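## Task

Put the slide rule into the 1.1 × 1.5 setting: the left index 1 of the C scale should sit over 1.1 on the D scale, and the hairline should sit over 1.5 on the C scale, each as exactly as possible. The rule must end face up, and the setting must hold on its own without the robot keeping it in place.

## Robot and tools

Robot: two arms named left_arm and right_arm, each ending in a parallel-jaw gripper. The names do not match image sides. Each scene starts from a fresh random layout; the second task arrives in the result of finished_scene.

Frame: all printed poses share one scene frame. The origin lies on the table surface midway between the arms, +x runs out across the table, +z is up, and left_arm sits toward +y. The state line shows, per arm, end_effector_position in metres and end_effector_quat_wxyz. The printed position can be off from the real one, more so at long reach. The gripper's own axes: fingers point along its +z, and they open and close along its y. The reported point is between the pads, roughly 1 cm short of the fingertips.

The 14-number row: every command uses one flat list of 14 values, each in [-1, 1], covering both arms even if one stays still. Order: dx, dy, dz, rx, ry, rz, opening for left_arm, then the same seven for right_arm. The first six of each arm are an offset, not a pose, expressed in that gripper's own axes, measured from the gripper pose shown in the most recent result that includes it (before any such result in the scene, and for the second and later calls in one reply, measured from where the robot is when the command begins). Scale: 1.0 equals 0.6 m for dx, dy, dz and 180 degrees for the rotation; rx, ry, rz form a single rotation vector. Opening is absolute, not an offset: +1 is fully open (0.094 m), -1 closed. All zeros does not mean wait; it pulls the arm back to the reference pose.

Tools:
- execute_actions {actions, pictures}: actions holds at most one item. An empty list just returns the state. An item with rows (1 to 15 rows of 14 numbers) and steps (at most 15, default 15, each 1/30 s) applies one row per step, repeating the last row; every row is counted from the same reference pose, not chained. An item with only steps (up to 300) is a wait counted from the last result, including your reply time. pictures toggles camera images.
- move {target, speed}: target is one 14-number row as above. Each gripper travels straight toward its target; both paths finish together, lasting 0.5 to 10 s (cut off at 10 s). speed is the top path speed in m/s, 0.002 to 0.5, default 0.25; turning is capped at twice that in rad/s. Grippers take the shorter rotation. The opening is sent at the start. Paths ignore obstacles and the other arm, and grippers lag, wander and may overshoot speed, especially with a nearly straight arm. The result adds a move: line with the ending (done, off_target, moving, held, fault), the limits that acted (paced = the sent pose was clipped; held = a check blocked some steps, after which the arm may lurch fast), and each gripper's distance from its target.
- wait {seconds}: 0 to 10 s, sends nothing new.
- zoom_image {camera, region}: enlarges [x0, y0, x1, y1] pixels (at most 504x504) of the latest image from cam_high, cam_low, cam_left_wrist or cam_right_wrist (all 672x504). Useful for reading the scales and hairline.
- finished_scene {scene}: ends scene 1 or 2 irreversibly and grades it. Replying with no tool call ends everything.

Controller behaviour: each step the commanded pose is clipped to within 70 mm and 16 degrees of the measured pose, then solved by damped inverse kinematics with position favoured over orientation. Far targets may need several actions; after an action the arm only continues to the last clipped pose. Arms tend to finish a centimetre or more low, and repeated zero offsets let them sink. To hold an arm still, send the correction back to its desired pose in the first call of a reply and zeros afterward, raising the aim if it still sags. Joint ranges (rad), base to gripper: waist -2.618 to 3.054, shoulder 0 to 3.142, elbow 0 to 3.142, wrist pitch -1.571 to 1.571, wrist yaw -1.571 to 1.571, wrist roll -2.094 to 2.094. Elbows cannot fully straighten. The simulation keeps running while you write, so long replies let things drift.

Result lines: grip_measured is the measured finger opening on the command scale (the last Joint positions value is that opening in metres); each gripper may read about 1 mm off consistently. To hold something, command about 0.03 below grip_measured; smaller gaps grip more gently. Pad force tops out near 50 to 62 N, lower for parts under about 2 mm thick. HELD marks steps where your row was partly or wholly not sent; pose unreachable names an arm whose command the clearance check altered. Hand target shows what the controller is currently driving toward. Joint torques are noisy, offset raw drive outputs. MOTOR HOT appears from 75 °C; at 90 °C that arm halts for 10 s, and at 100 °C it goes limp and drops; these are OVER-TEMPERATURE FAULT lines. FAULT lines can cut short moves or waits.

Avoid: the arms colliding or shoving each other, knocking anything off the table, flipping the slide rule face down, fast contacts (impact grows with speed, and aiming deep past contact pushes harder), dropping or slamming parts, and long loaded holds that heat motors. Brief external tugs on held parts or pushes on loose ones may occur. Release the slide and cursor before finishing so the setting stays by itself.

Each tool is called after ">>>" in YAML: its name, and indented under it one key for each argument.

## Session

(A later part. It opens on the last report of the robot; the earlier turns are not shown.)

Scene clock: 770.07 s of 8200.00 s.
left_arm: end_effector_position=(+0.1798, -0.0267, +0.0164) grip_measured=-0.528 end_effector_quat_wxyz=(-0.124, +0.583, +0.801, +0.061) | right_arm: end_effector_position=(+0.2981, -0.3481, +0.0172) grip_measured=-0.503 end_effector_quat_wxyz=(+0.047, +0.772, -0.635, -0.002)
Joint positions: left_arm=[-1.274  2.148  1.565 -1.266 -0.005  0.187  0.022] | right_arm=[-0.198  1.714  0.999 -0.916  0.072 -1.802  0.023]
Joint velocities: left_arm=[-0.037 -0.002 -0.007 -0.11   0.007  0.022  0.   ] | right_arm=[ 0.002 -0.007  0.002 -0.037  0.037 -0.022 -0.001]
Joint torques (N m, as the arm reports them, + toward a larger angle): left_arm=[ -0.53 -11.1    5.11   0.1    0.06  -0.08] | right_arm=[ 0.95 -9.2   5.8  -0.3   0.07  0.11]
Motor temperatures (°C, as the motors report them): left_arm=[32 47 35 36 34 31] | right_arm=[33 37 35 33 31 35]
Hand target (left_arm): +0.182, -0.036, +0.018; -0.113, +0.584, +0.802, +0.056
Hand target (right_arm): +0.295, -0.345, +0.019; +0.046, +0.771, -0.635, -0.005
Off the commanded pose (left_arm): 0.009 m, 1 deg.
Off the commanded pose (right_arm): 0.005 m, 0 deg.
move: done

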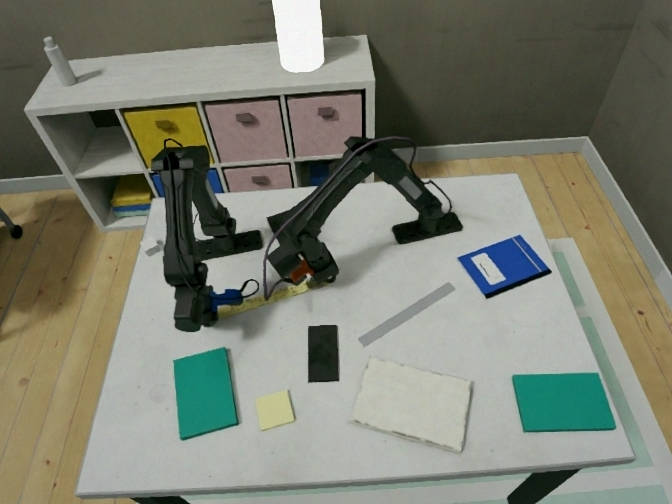

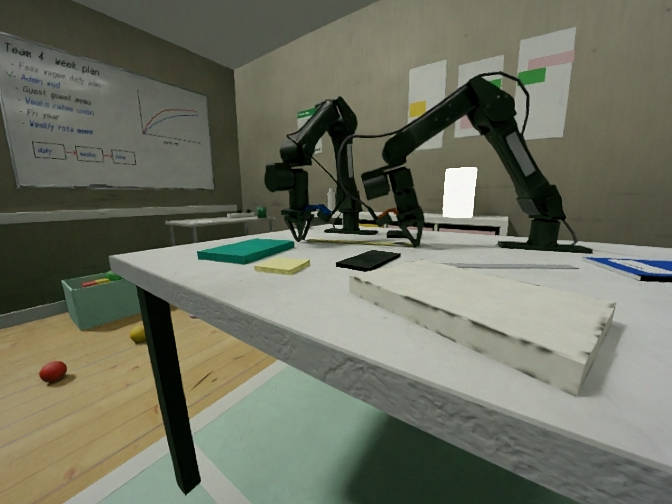

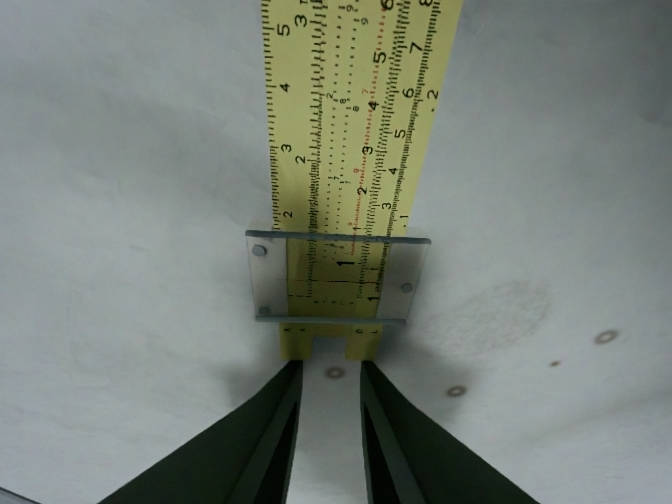

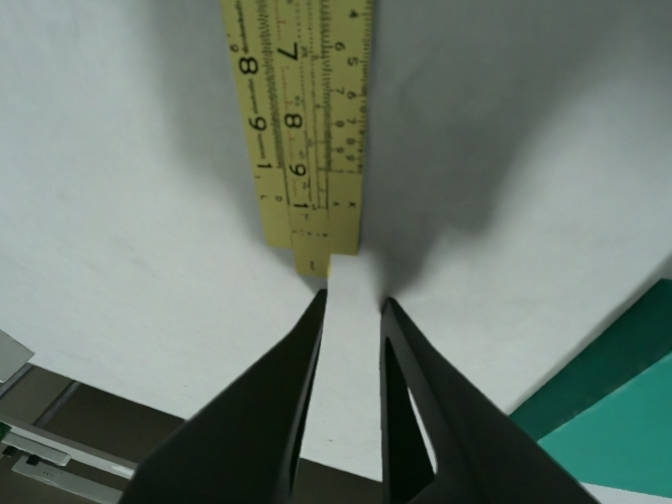

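>>> move:
  target: [-0.006,0,-0.004,0,0,0,-0.53, -0.016,0,-0.004,0,0,0,-0.3]
  speed: 0.01

>>> zoom_image:
  camera: "cam_left_wrist"
  region: [280,220,410,370]

Scene clock: 774.07 s of 8200.00 s.
left_arm: end_effector_position=(+0.1795, -0.0261, +0.0164) grip_measured=-0.528 end_effector_quat_wxyz=(-0.128, +0.582, +0.800, +0.063) | right_arm: end_effector_position=(+0.2981, -0.3437, +0.0173) grip_measured=-0.303 end_effector_quat_wxyz=(+0.051, +0.771, -0.635, +0.002)
Joint positions: left_arm=[-1.274  2.152  1.57  -1.274 -0.005  0.187  0.022] | right_arm=[-0.175  1.714  0.999 -0.918  0.082 -1.776  0.033]
Joint velocities: left_arm=[-0.002 -0.007 -0.012  0.022 -0.007  0.007  0.   ] | right_arm=[-0.012 -0.002  0.002 -0.066  0.051  0.051 -0.001]
Joint torques (N m, as the arm reports them, + toward a larger angle): left_arm=[ -0.15 -11.09   5.    -0.05   0.    -0.02] | right_arm=[ 1.03 -8.93  6.32 -0.29 -0.08  0.13]
Motor temperatures (°C, as the motors report them): left_arm=[32 47 35 36 34 31] | right_arm=[33 37 35 33 31 35]
Hand target (left_arm): +0.181, -0.030, +0.018; -0.124, +0.583, +0.801, +0.061
Hand target (right_arm): +0.296, -0.338, +0.019; +0.047, +0.772, -0.634, -0.003
Off the commanded pose (left_arm): 0.005 m, 0 deg.
Off the commanded pose (right_arm): 0.006 m, 1 deg.
move: done

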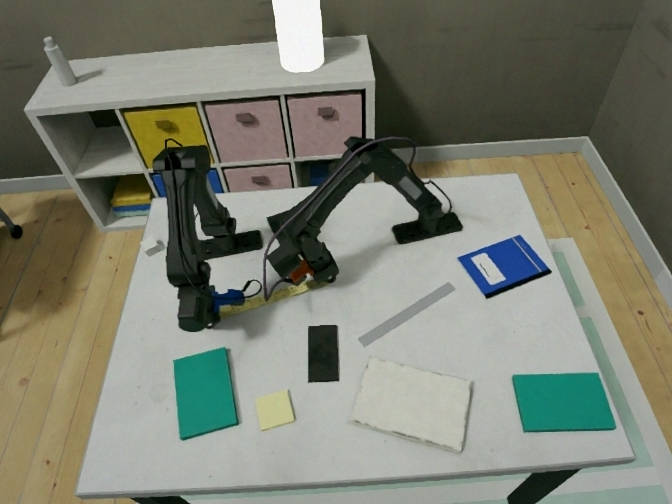

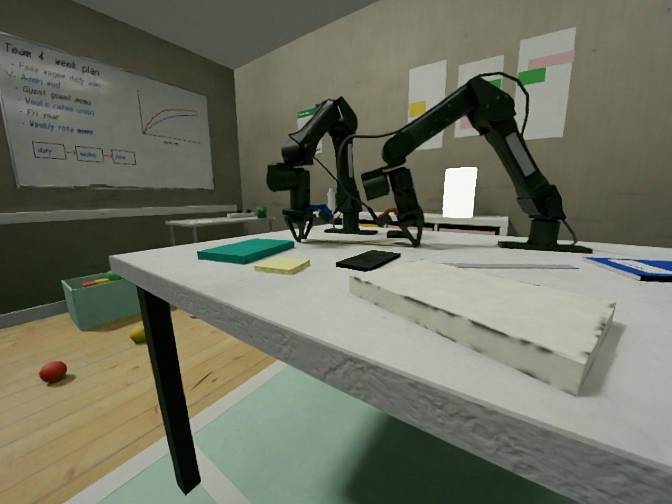

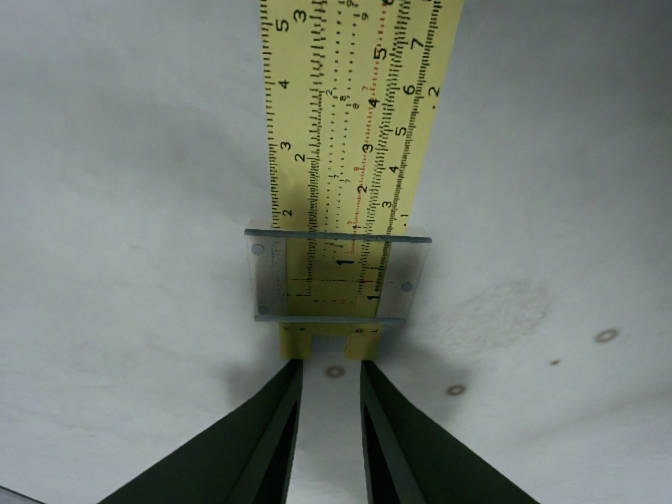

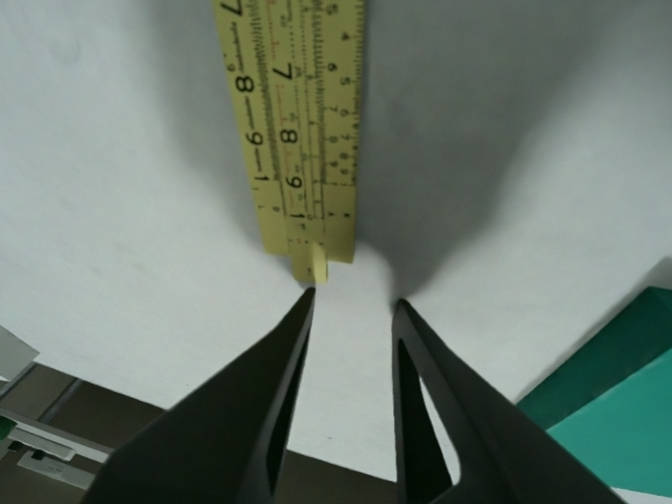

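Region (280, 220, 410, 370) of cam_left_wrist's 672x504 image, scaled by 3.360, with more detail than that image has; it fills the left 437 columns of this view, and the rest is white.

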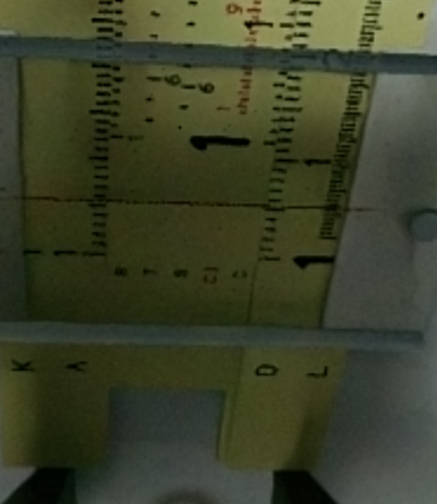

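>>> move:
  target: [-0.018,0,-0.004,0,-0.018,0,-0.53, -0.024,0,-0.003,0,-0.018,0,-0.3]
  speed: 0.006

>>> zoom_image:
  camera: "cam_left_wrist"
  region: [280,220,410,370]

Scene clock: 781.87 s of 8200.00 s.
left_arm: end_effector_position=(+0.1797, -0.0265, +0.0163) grip_measured=-0.528 end_effector_quat_wxyz=(-0.127, +0.582, +0.800, +0.063) | right_arm: end_effector_position=(+0.2981, -0.3406, +0.0171) grip_measured=-0.303 end_effector_quat_wxyz=(+0.045, +0.768, -0.638, -0.004)
Joint positions: left_arm=[-1.274  2.152  1.57  -1.272 -0.005  0.187  0.022] | right_arm=[-0.175  1.714  0.999 -0.918  0.065 -1.768  0.033]
Joint velocities: left_arm=[ 0.007 -0.007  0.002 -0.051 -0.022  0.037  0.   ] | right_arm=[ 0.017 -0.002  0.007 -0.066 -0.066 -0.022 -0.001]
Joint torques (N m, as the arm reports them, + toward a larger angle): left_arm=[  0.03 -12.72   2.64   0.47   0.11  -0.05] | right_arm=[ 1.32 -8.33  6.81 -0.35 -0.36  0.08]
Motor temperatures (°C, as the motors report them): left_arm=[32 47 35 35 34 31] | right_arm=[33 37 35 33 31 35]
Hand target (left_arm): +0.183, -0.036, +0.016; -0.105, +0.584, +0.804, +0.047
Hand target (right_arm): +0.296, -0.330, +0.018; +0.033, +0.771, -0.636, -0.020
Off the commanded pose (left_arm): 0.011 m, 3 deg.
Off the commanded pose (right_arm): 0.011 m, 2 deg.
move: off_target (left_arm, right_arm)

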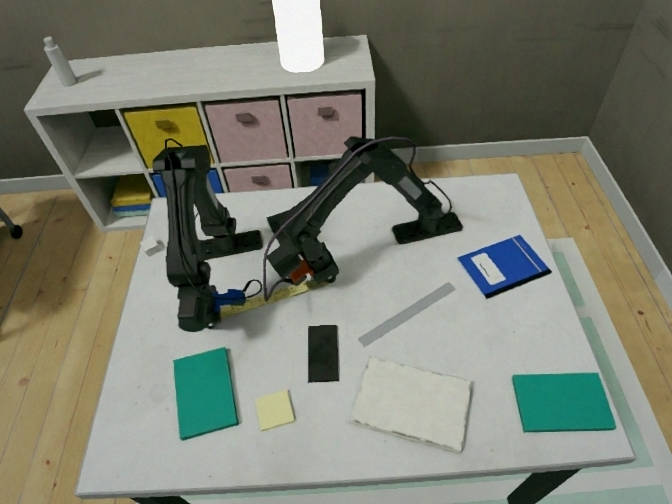

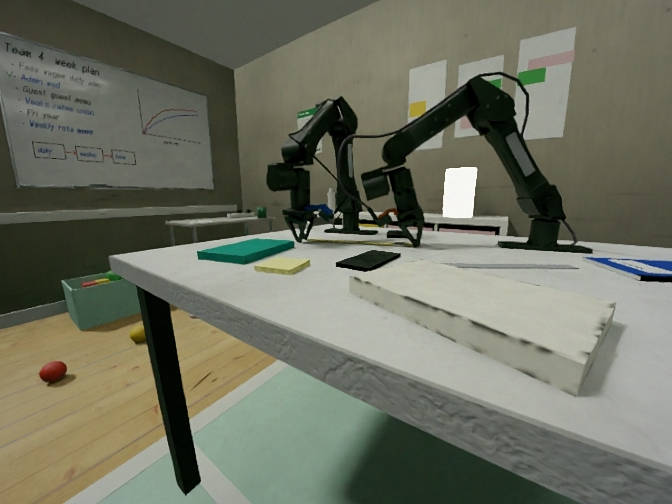

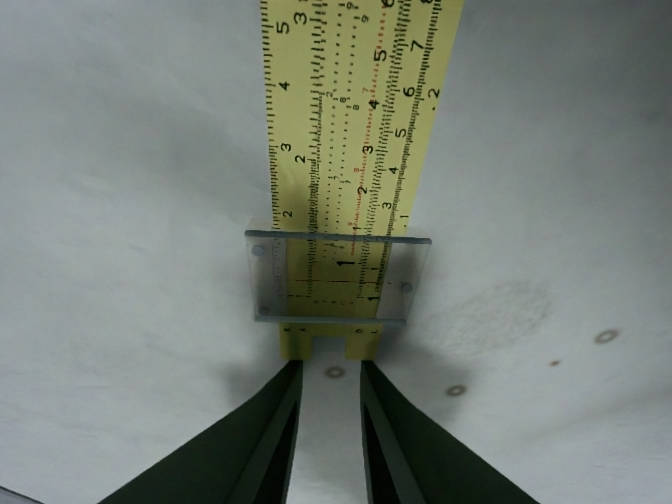

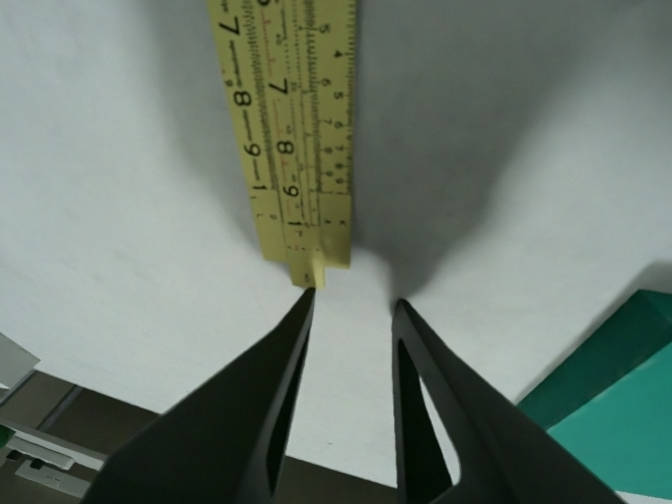

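Region (280, 220, 410, 370) of cam_left_wrist's 672x504 image, scaled by 3.360, with more detail than that image has; it fills the left 437 columns of this view, and the rest is white.

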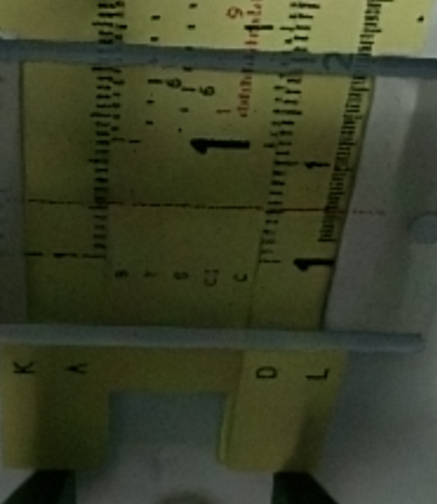

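>>> move:
  target: [-0.018,0,-0.004,0,-0.018,0,-0.53, -0.024,0,-0.003,0,-0.012,0,-0.3]
  speed: 0.006

>>> zoom_image:
  camera: "cam_left_wrist"
  region: [280,220,410,370]

Scene clock: 789.10 s of 8200.00 s.
left_arm: end_effector_position=(+0.1797, -0.0265, +0.0163) grip_measured=-0.528 end_effector_quat_wxyz=(-0.127, +0.582, +0.800, +0.063) | right_arm: end_effector_position=(+0.2983, -0.3371, +0.0171) grip_measured=-0.303 end_effector_quat_wxyz=(+0.045, +0.767, -0.640, -0.002)
Joint positions: left_arm=[-1.274  2.152  1.57  -1.272 -0.005  0.187  0.022] | right_arm=[-0.16   1.714  0.999 -0.918  0.067 -1.75   0.033]
Joint velocities: left_arm=[-0.017 -0.002 -0.022 -0.022  0.051  0.037 -0.   ] | right_arm=[ 0.007  0.012 -0.027 -0.007  0.007  0.007 -0.   ]
Joint torques (N m, as the arm reports them, + toward a larger angle): left_arm=[  0.01 -12.83   2.66   0.51   0.14  -0.02] | right_arm=[ 1.08 -8.37  6.57 -0.36 -0.35  0.05]
Motor temperatures (°C, as the motors report them): left_arm=[32 47 35 35 34 31] | right_arm=[33 37 35 33 31 35]
Hand target (left_arm): +0.183, -0.037, +0.016; -0.104, +0.584, +0.804, +0.047
Hand target (right_arm): +0.296, -0.326, +0.018; +0.032, +0.768, -0.639, -0.018
Off the commanded pose (left_arm): 0.011 m, 3 deg.
Off the commanded pose (right_arm): 0.011 m, 2 deg.
move: off_target (left_arm, right_arm)

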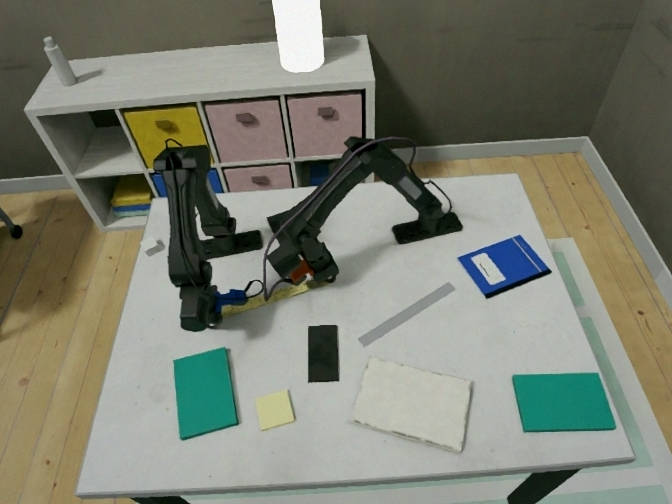

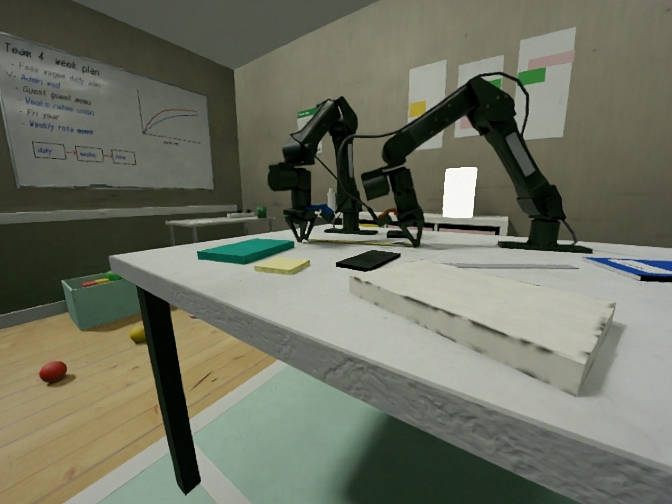

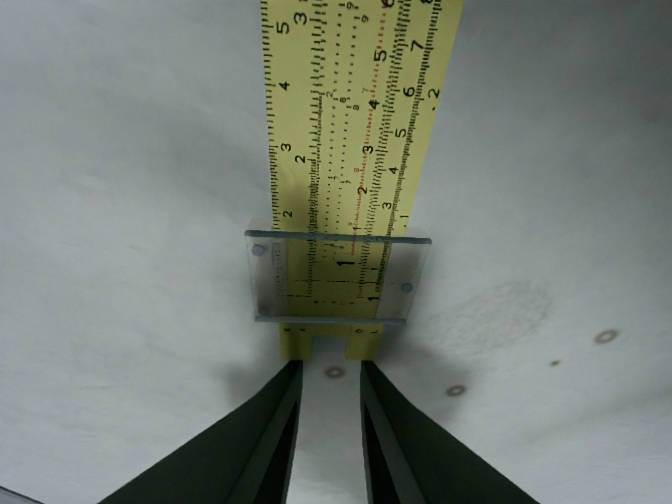

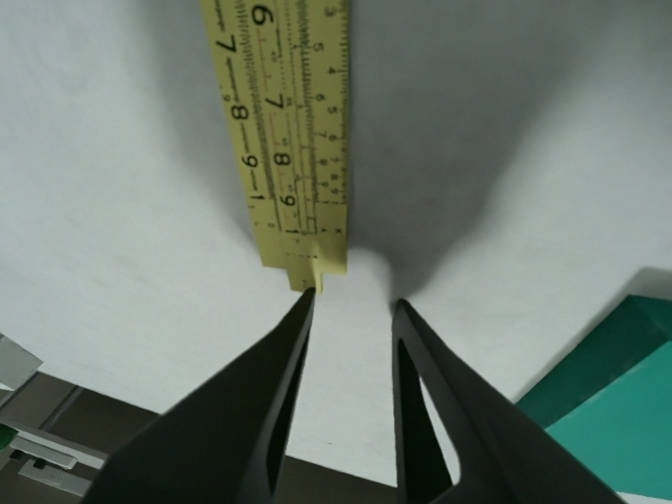

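Region (280, 220, 410, 370) of cam_left_wrist's 672x504 image, scaled by 3.360, with more detail than that image has; it fills the left 437 columns of this view, and the rest is white.

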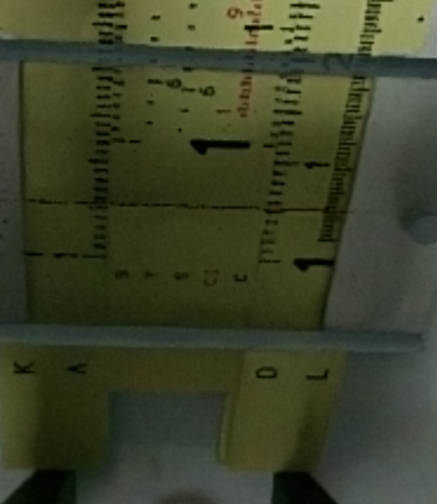

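>>> move:
  target: [-0.018,0,-0.004,0,-0.018,0,-0.53, -0.022,0,-0.002,0,-0.012,0,-0.3]
  speed: 0.006

>>> zoom_image:
  camera: "cam_left_wrist"
  region: [280,220,410,370]

>>> zoom_image:
  camera: "cam_right_wrist"
  region: [240,200,380,340]

Scene clock: 798.03 s of 8200.00 s.
left_arm: end_effector_position=(+0.1797, -0.0265, +0.0163) grip_measured=-0.528 end_effector_quat_wxyz=(-0.127, +0.582, +0.800, +0.063) | right_arm: end_effector_position=(+0.2984, -0.3348, +0.0171) grip_measured=-0.303 end_effector_quat_wxyz=(+0.046, +0.766, -0.641, -0.001)
Joint positions: left_arm=[-1.274  2.152  1.57  -1.272 -0.005  0.187  0.022] | right_arm=[-0.15   1.714  0.999 -0.918  0.068 -1.736  0.033]
Joint velocities: left_arm=[-0.012  0.012 -0.012  0.066 -0.022 -0.007 -0.   ] | right_arm=[ 0.012  0.012  0.022  0.022 -0.007  0.022 -0.   ]
Joint torques (N m, as the arm reports them, + toward a larger angle): left_arm=[  0.   -12.78   2.72   0.5    0.15  -0.02] | right_arm=[ 1.15 -8.27  6.43 -0.29 -0.35  0.08]
Motor temperatures (°C, as the motors report them): left_arm=[32 47 35 35 34 31] | right_arm=[33 37 35 33 31 35]
Hand target (left_arm): +0.183, -0.037, +0.016; -0.104, +0.584, +0.804, +0.047
Hand target (right_arm): +0.296, -0.324, +0.018; +0.033, +0.767, -0.641, -0.017
Off the commanded pose (left_arm): 0.011 m, 3 deg.
Off the commanded pose (right_arm): 0.011 m, 2 deg.
After step 90, 1.00 s passed at rest.
move: off_target (left_arm, right_arm)

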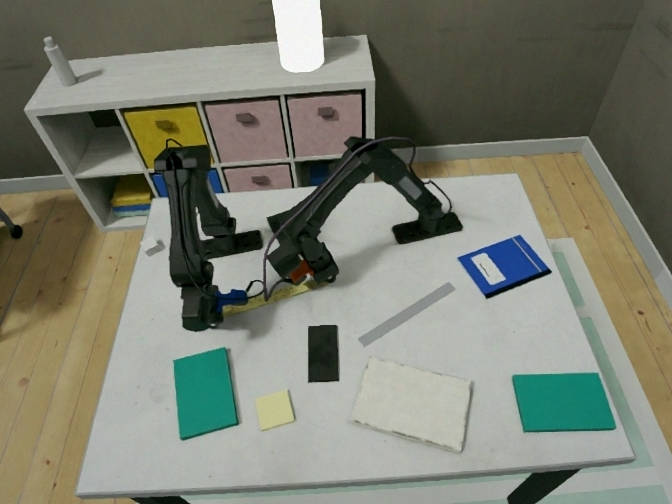

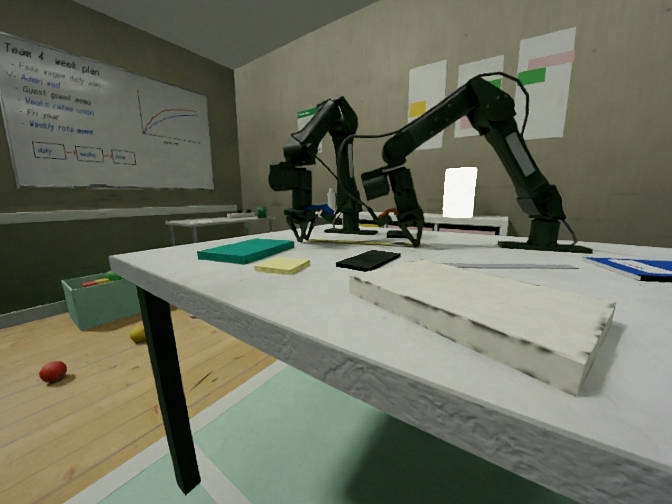

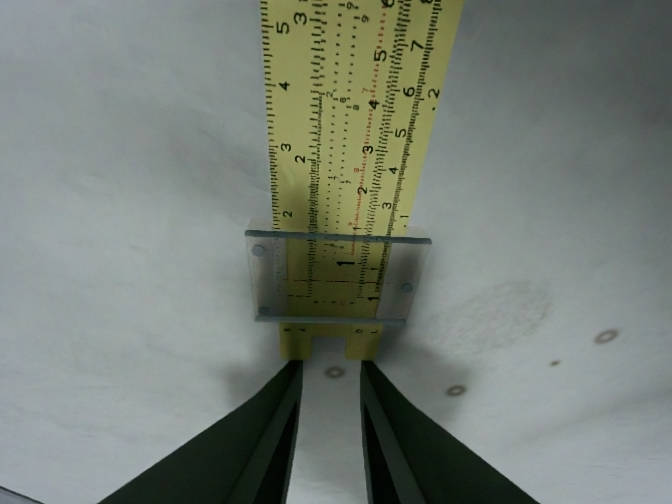

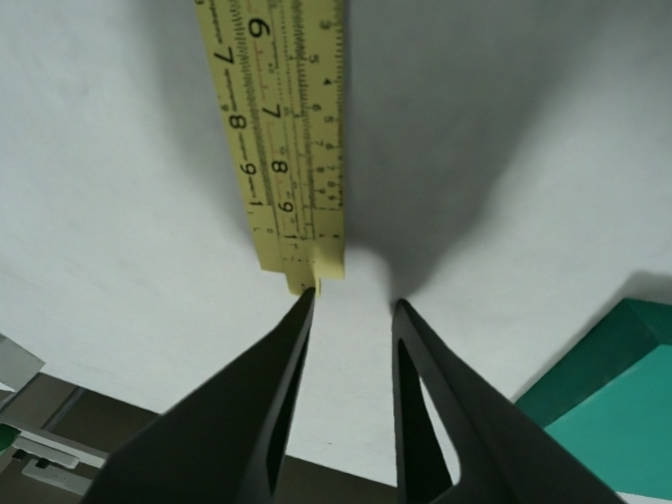

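Region (280, 220, 410, 370) of cam_left_wrist's 672x504 image, scaled by 3.360, with more detail than that image has; it fills the left 437 columns of this view, and the rest is white.

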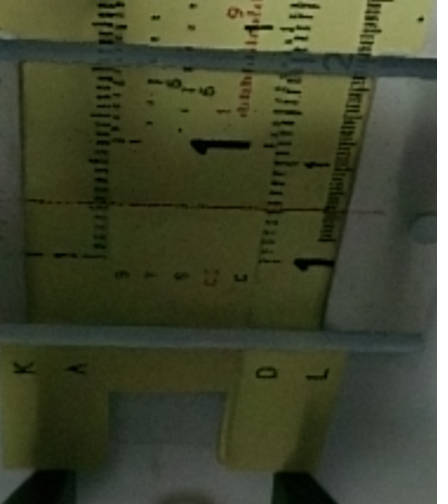

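Region (240, 200, 380, 340) of cam_right_wrist's 672x504 image, scaled by 3.600, with more detail than that image has.

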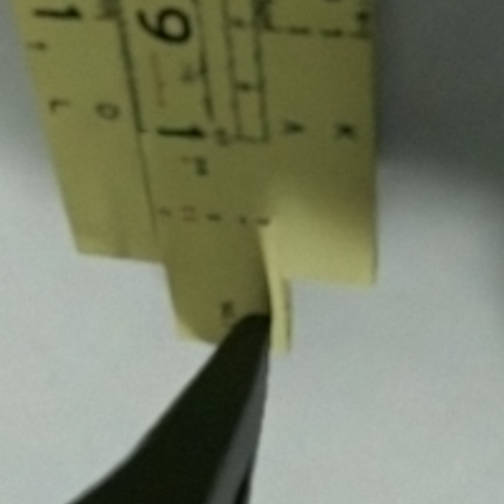

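>>> move:
  target: [-0.01,0,-0.004,0,-0.01,0,-0.53, 0.026,0,-0.004,0.04,0,0,-0.3]
  speed: 0.015

>>> zoom_image:
  camera: "cam_right_wrist"
  region: [240,200,380,340]

Scene clock: 809.80 s of 8200.00 s.
left_arm: end_effector_position=(+0.1796, -0.0264, +0.0163) grip_measured=-0.528 end_effector_quat_wxyz=(-0.127, +0.582, +0.800, +0.063) | right_arm: end_effector_position=(+0.3022, -0.3503, +0.0199) grip_measured=-0.303 end_effector_quat_wxyz=(+0.009, +0.767, -0.640, +0.038)
Joint positions: left_arm=[-1.274  2.152  1.57  -1.273 -0.005  0.187  0.022] | right_arm=[-0.213  1.625  0.914 -0.81   0.06  -1.807  0.033]
Joint velocities: left_arm=[-0.017 -0.002 -0.007  0.007  0.007  0.007  0.   ] | right_arm=[ 0.007  0.002 -0.012 -0.007  0.007 -0.066 -0.   ]
Joint torques (N m, as the arm reports them, + toward a larger angle): left_arm=[ -0.05 -12.39   3.31   0.22   0.08  -0.05] | right_arm=[-0.52 -9.35  5.26  0.15 -0.08 -0.16]
Motor temperatures (°C, as the motors report them): left_arm=[32 47 35 35 34 31] | right_arm=[33 38 35 33 31 35]
Hand target (left_arm): +0.182, -0.033, +0.017; -0.114, +0.583, +0.802, +0.054
Hand target (right_arm): +0.301, -0.350, +0.021; -0.001, +0.768, -0.639, +0.041
Off the commanded pose (left_arm): 0.007 m, 2 deg.
Off the commanded pose (right_arm): 0.001 m, 1 deg.
After step 90, 4.37 s passed at rest.
move: done

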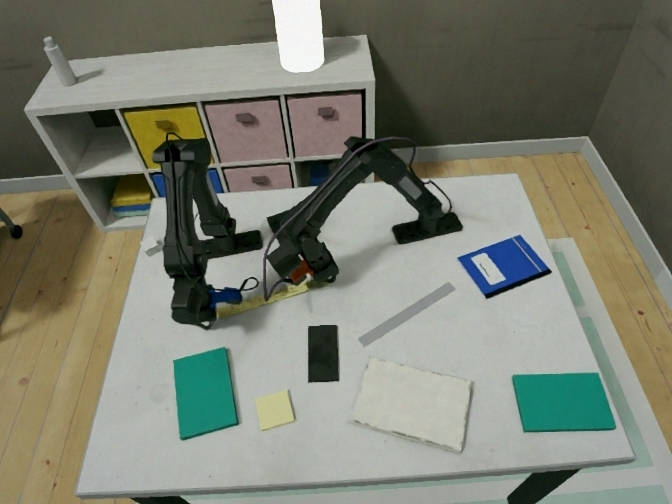

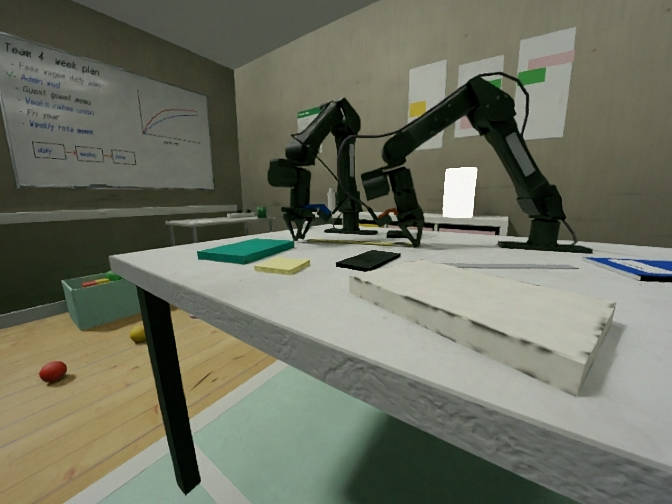

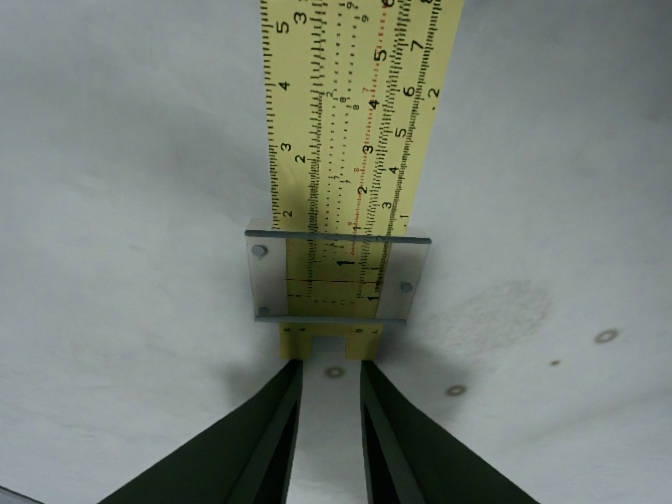

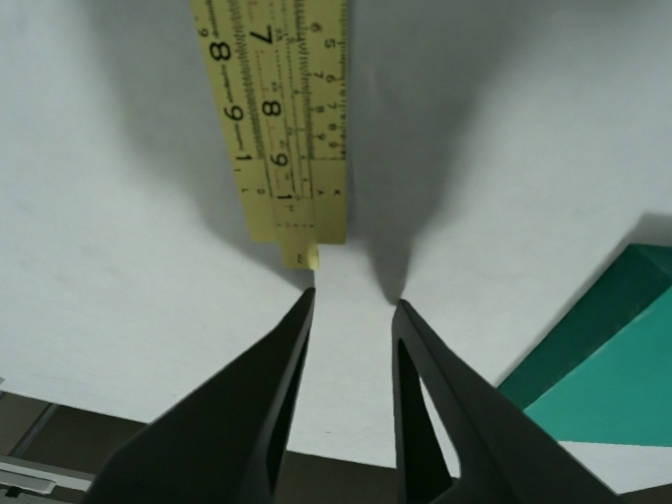

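Region (240, 200, 380, 340) of cam_right_wrist's 672x504 image, scaled by 3.600, with more detail than that image has.

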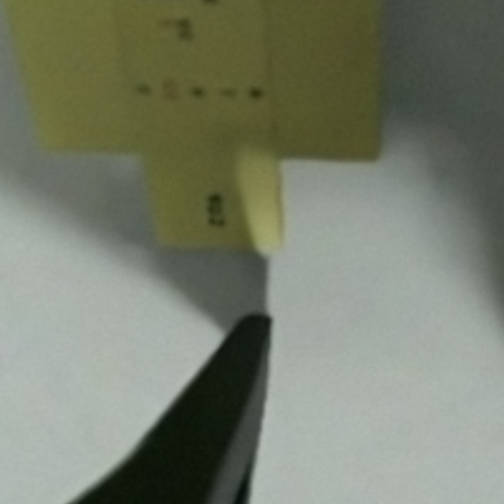

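>>> move:
  target: [-0.004,0,-0.004,0,0,0,-0.53, 0,0.004,0.012,0,0,0,-0.22]
  speed: 0.015

>>> zoom_image:
  camera: "cam_right_wrist"
  region: [240,200,380,340]

Scene clock: 814.07 s of 8200.00 s.
left_arm: end_effector_position=(+0.1793, -0.0258, +0.0165) grip_measured=-0.528 end_effector_quat_wxyz=(-0.128, +0.582, +0.800, +0.063) | right_arm: end_effector_position=(+0.3065, -0.3504, +0.0202) grip_measured=-0.223 end_effector_quat_wxyz=(+0.004, +0.767, -0.640, +0.044)
Joint positions: left_arm=[-1.274  2.152  1.57  -1.276 -0.005  0.187  0.022] | right_arm=[-0.213  1.625  0.914 -0.793  0.059 -1.808  0.037]
Joint velocities: left_arm=[ 0.007 -0.012  0.007 -0.022 -0.066  0.037  0.001] | right_arm=[-0.007 -0.017  0.002  0.037 -0.022 -0.022  0.001]
Joint torques (N m, as the arm reports them, + toward a larger angle): left_arm=[ -0.09 -11.03   4.81  -0.09  -0.02  -0.02] | right_arm=[-0.48 -6.76  4.26  0.19  0.03 -0.04]
Motor temperatures (°C, as the motors report them): left_arm=[32 47 35 35 34 31] | right_arm=[33 38 35 33 31 35]
Hand target (left_arm): +0.181, -0.029, +0.018; -0.127, +0.582, +0.800, +0.063
Hand target (right_arm): +0.300, -0.351, +0.013; +0.009, +0.767, -0.640, +0.038
Off the commanded pose (left_arm): 0.004 m, 0 deg.
Off the commanded pose (right_arm): 0.010 m, 1 deg.
After step 90, 0.53 s passed at rest.
move: done

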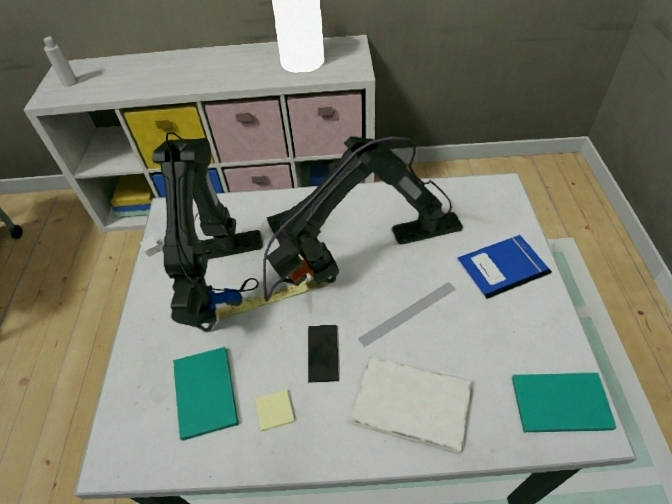

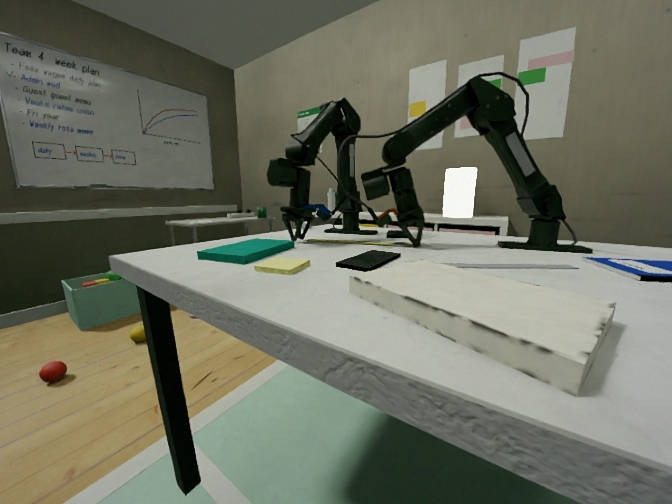

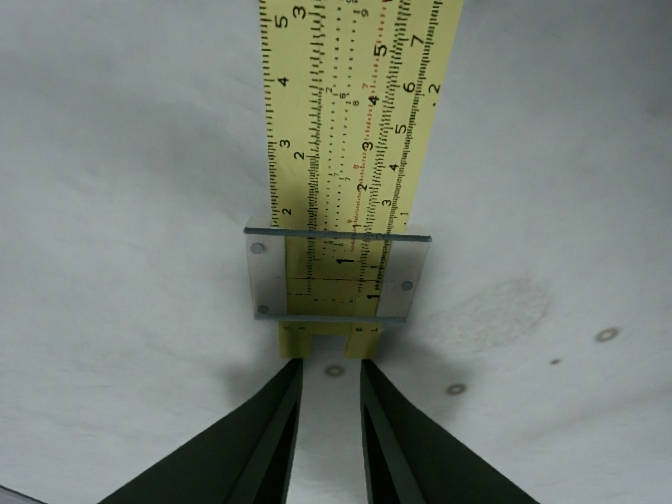

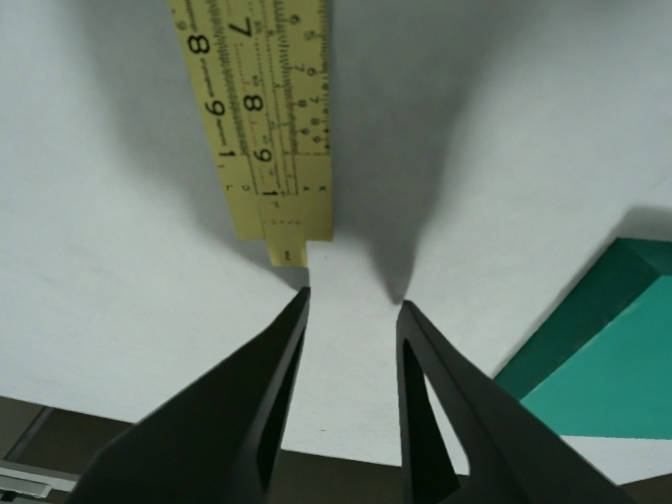

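Region (240, 200, 380, 340) of cam_right_wrist's 672x504 image, scaled by 3.600, with more detail than that image has.

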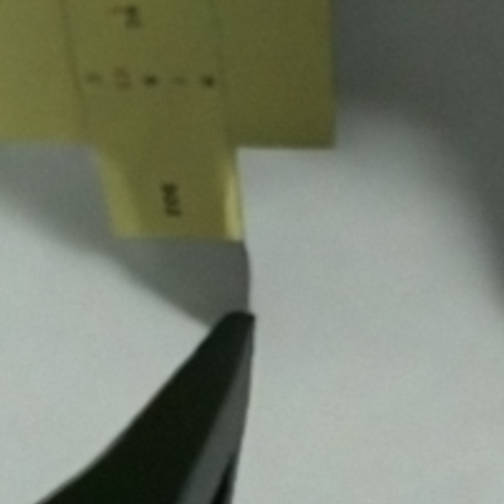

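>>> move:
  target: [-0.004,0,-0.004,0,0,0,-0.53, 0,0.015,0.006,0,0,0,-0.22]
  speed: 0.015

>>> zoom_image:
  camera: "cam_right_wrist"
  region: [240,200,380,340]

Scene clock: 819.93 s of 8200.00 s.
left_arm: end_effector_position=(+0.1791, -0.0255, +0.0166) grip_measured=-0.528 end_effector_quat_wxyz=(-0.129, +0.582, +0.800, +0.064) | right_arm: end_effector_position=(+0.3019, -0.3502, +0.0168) grip_measured=-0.223 end_effector_quat_wxyz=(+0.006, +0.768, -0.640, +0.041)
Joint positions: left_arm=[-1.274  2.152  1.57  -1.277 -0.005  0.187  0.022] | right_arm=[-0.213  1.622  0.896 -0.786  0.059 -1.808  0.037]
Joint velocities: left_arm=[-0.012  0.002  0.002 -0.037  0.022 -0.007 -0.   ] | right_arm=[ 0.032 -0.007 -0.012  0.066  0.051 -0.007 -0.   ]
Joint torques (N m, as the arm reports them, + toward a larger angle): left_arm=[ -0.08 -10.93   4.95  -0.12   0.01   0.01] | right_arm=[-0.73 -9.28  4.31  0.11  0.05 -0.08]
Motor temperatures (°C, as the motors report them): left_arm=[32 46 35 35 34 31] | right_arm=[33 37 35 33 31 35]
Hand target (left_arm): +0.180, -0.029, +0.018; -0.128, +0.582, +0.800, +0.063
Hand target (right_arm): +0.298, -0.352, +0.016; +0.004, +0.767, -0.640, +0.044
Off the commanded pose (left_arm): 0.004 m, 0 deg.
Off the commanded pose (right_arm): 0.005 m, 0 deg.
After step 90, 1.97 s passed at rest.
move: done

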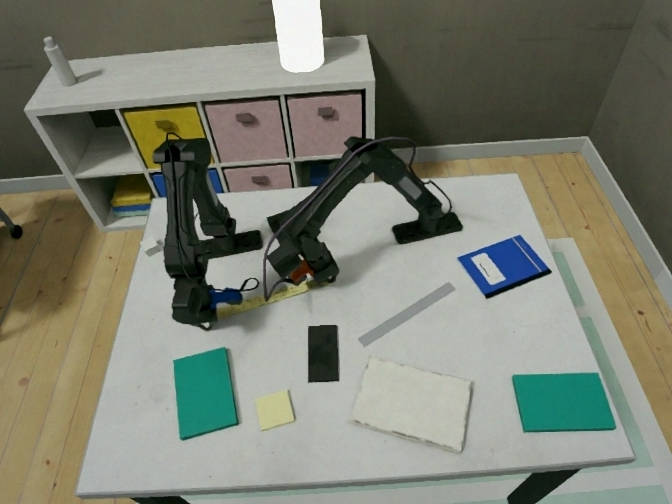

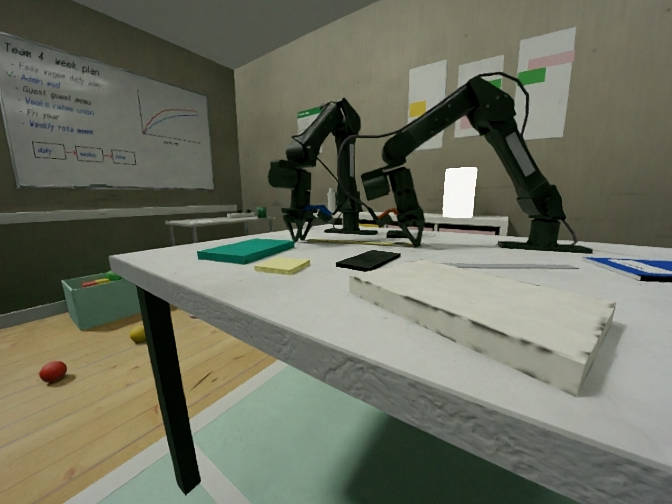

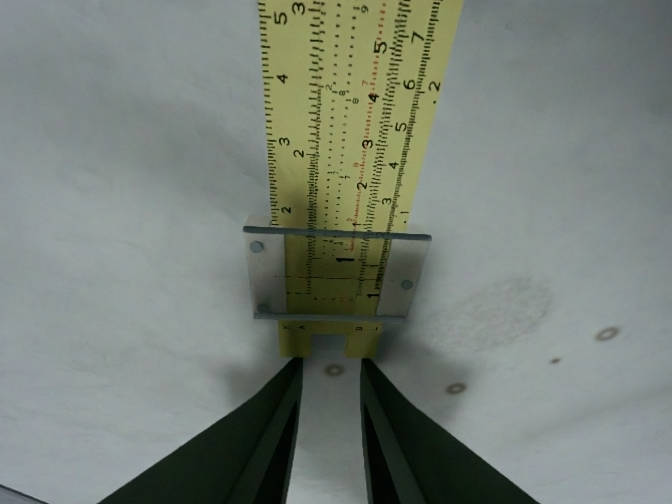

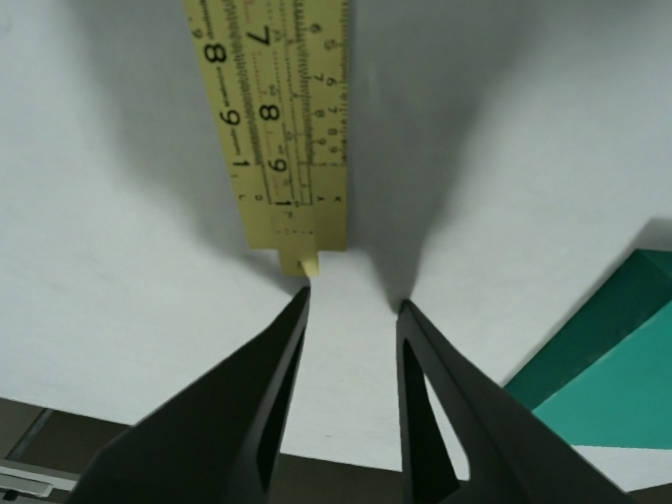

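Region (240, 200, 380, 340) of cam_right_wrist's 672x504 image, scaled by 3.600, with more detail than that image has.

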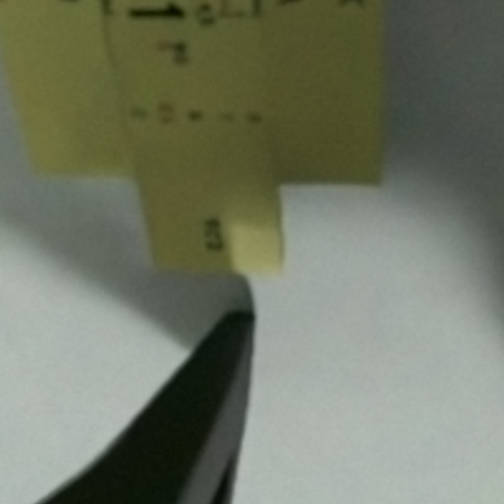

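>>> execute_actions:
  actions: []

Scene clock: 834.00 s of 8200.00 s.
left_arm: end_effector_position=(+0.1791, -0.0255, +0.0166) grip_measured=-0.528 end_effector_quat_wxyz=(-0.129, +0.582, +0.800, +0.064) | right_arm: end_effector_position=(+0.3019, -0.3502, +0.0168) grip_measured=-0.223 end_effector_quat_wxyz=(+0.006, +0.768, -0.640, +0.041)
Joint positions: left_arm=[-1.274  2.152  1.57  -1.277 -0.005  0.187  0.022] | right_arm=[-0.213  1.622  0.896 -0.786  0.059 -1.808  0.037]
Joint velocities: left_arm=[ 0.017 -0.007  0.002  0.022  0.037 -0.066 -0.   ] | right_arm=[-0.012 -0.007 -0.007 -0.037 -0.037 -0.007  0.   ]
Joint torques (N m, as the arm reports them, + toward a larger angle): left_arm=[  0.   -10.99   4.86  -0.15   0.01  -0.01] | right_arm=[-0.65 -9.13  4.43  0.11  0.05 -0.01]
Motor temperatures (°C, as the motors report them): left_arm=[32 46 36 35 34 31] | right_arm=[33 38 34 34 31 35]
Hand target (left_arm): +0.180, -0.029, +0.018; -0.128, +0.582, +0.800, +0.063
Hand target (right_arm): +0.298, -0.352, +0.016; +0.004, +0.767, -0.640, +0.044
Off the commanded pose (left_arm): 0.004 m, 0 deg.
Off the commanded pose (right_arm): 0.005 m, 0 deg.
Steps of this call (steps 1 to 90: nothing new was sent; then 11.07 s passed at rest). Readings (end_effector_position):
1: left_arm (+0.1791, -0.0255, +0.0166) | right_arm (+0.3019, -0.3502, +0.0168)
2: left_arm (+0.1791, -0.0255, +0.0166) | right_arm (+0.3019, -0.3502, +0.0168)
4: left_arm (+0.1791, -0.0255, +0.0166) | right_arm (+0.3019, -0.3502, +0.0168)
8: left_arm (+0.1791, -0.0255, +0.0166) | right_arm (+0.3019, -0.3502, +0.0168)
90: the state above

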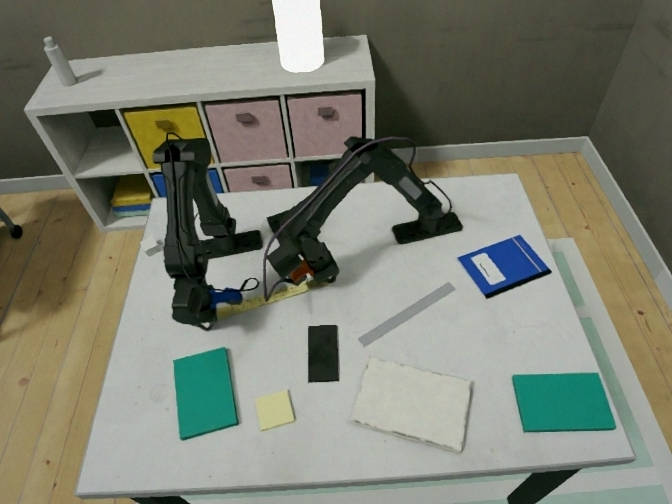

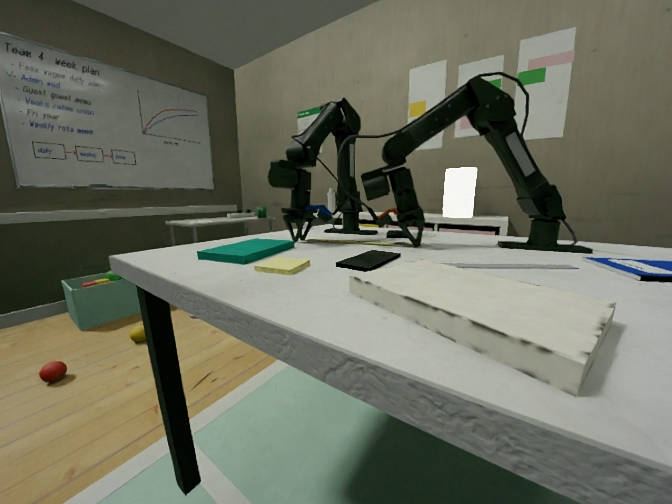

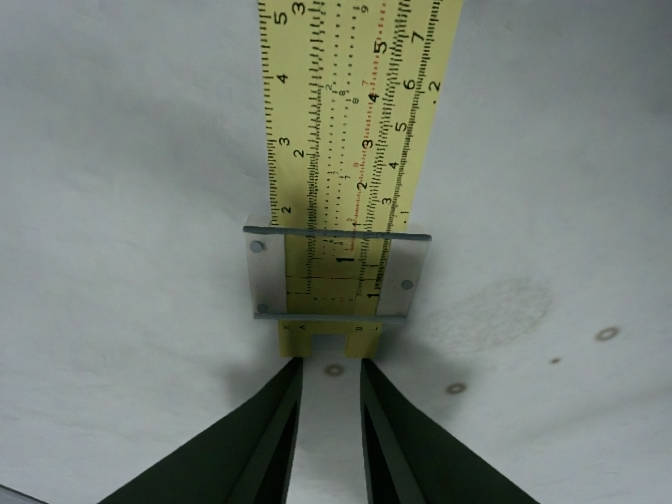

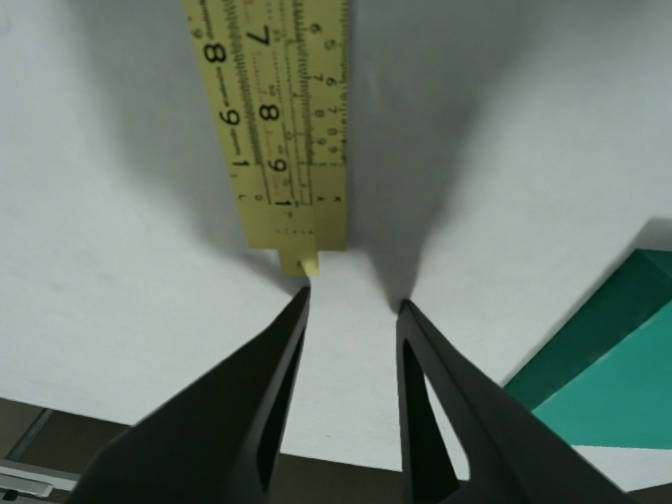

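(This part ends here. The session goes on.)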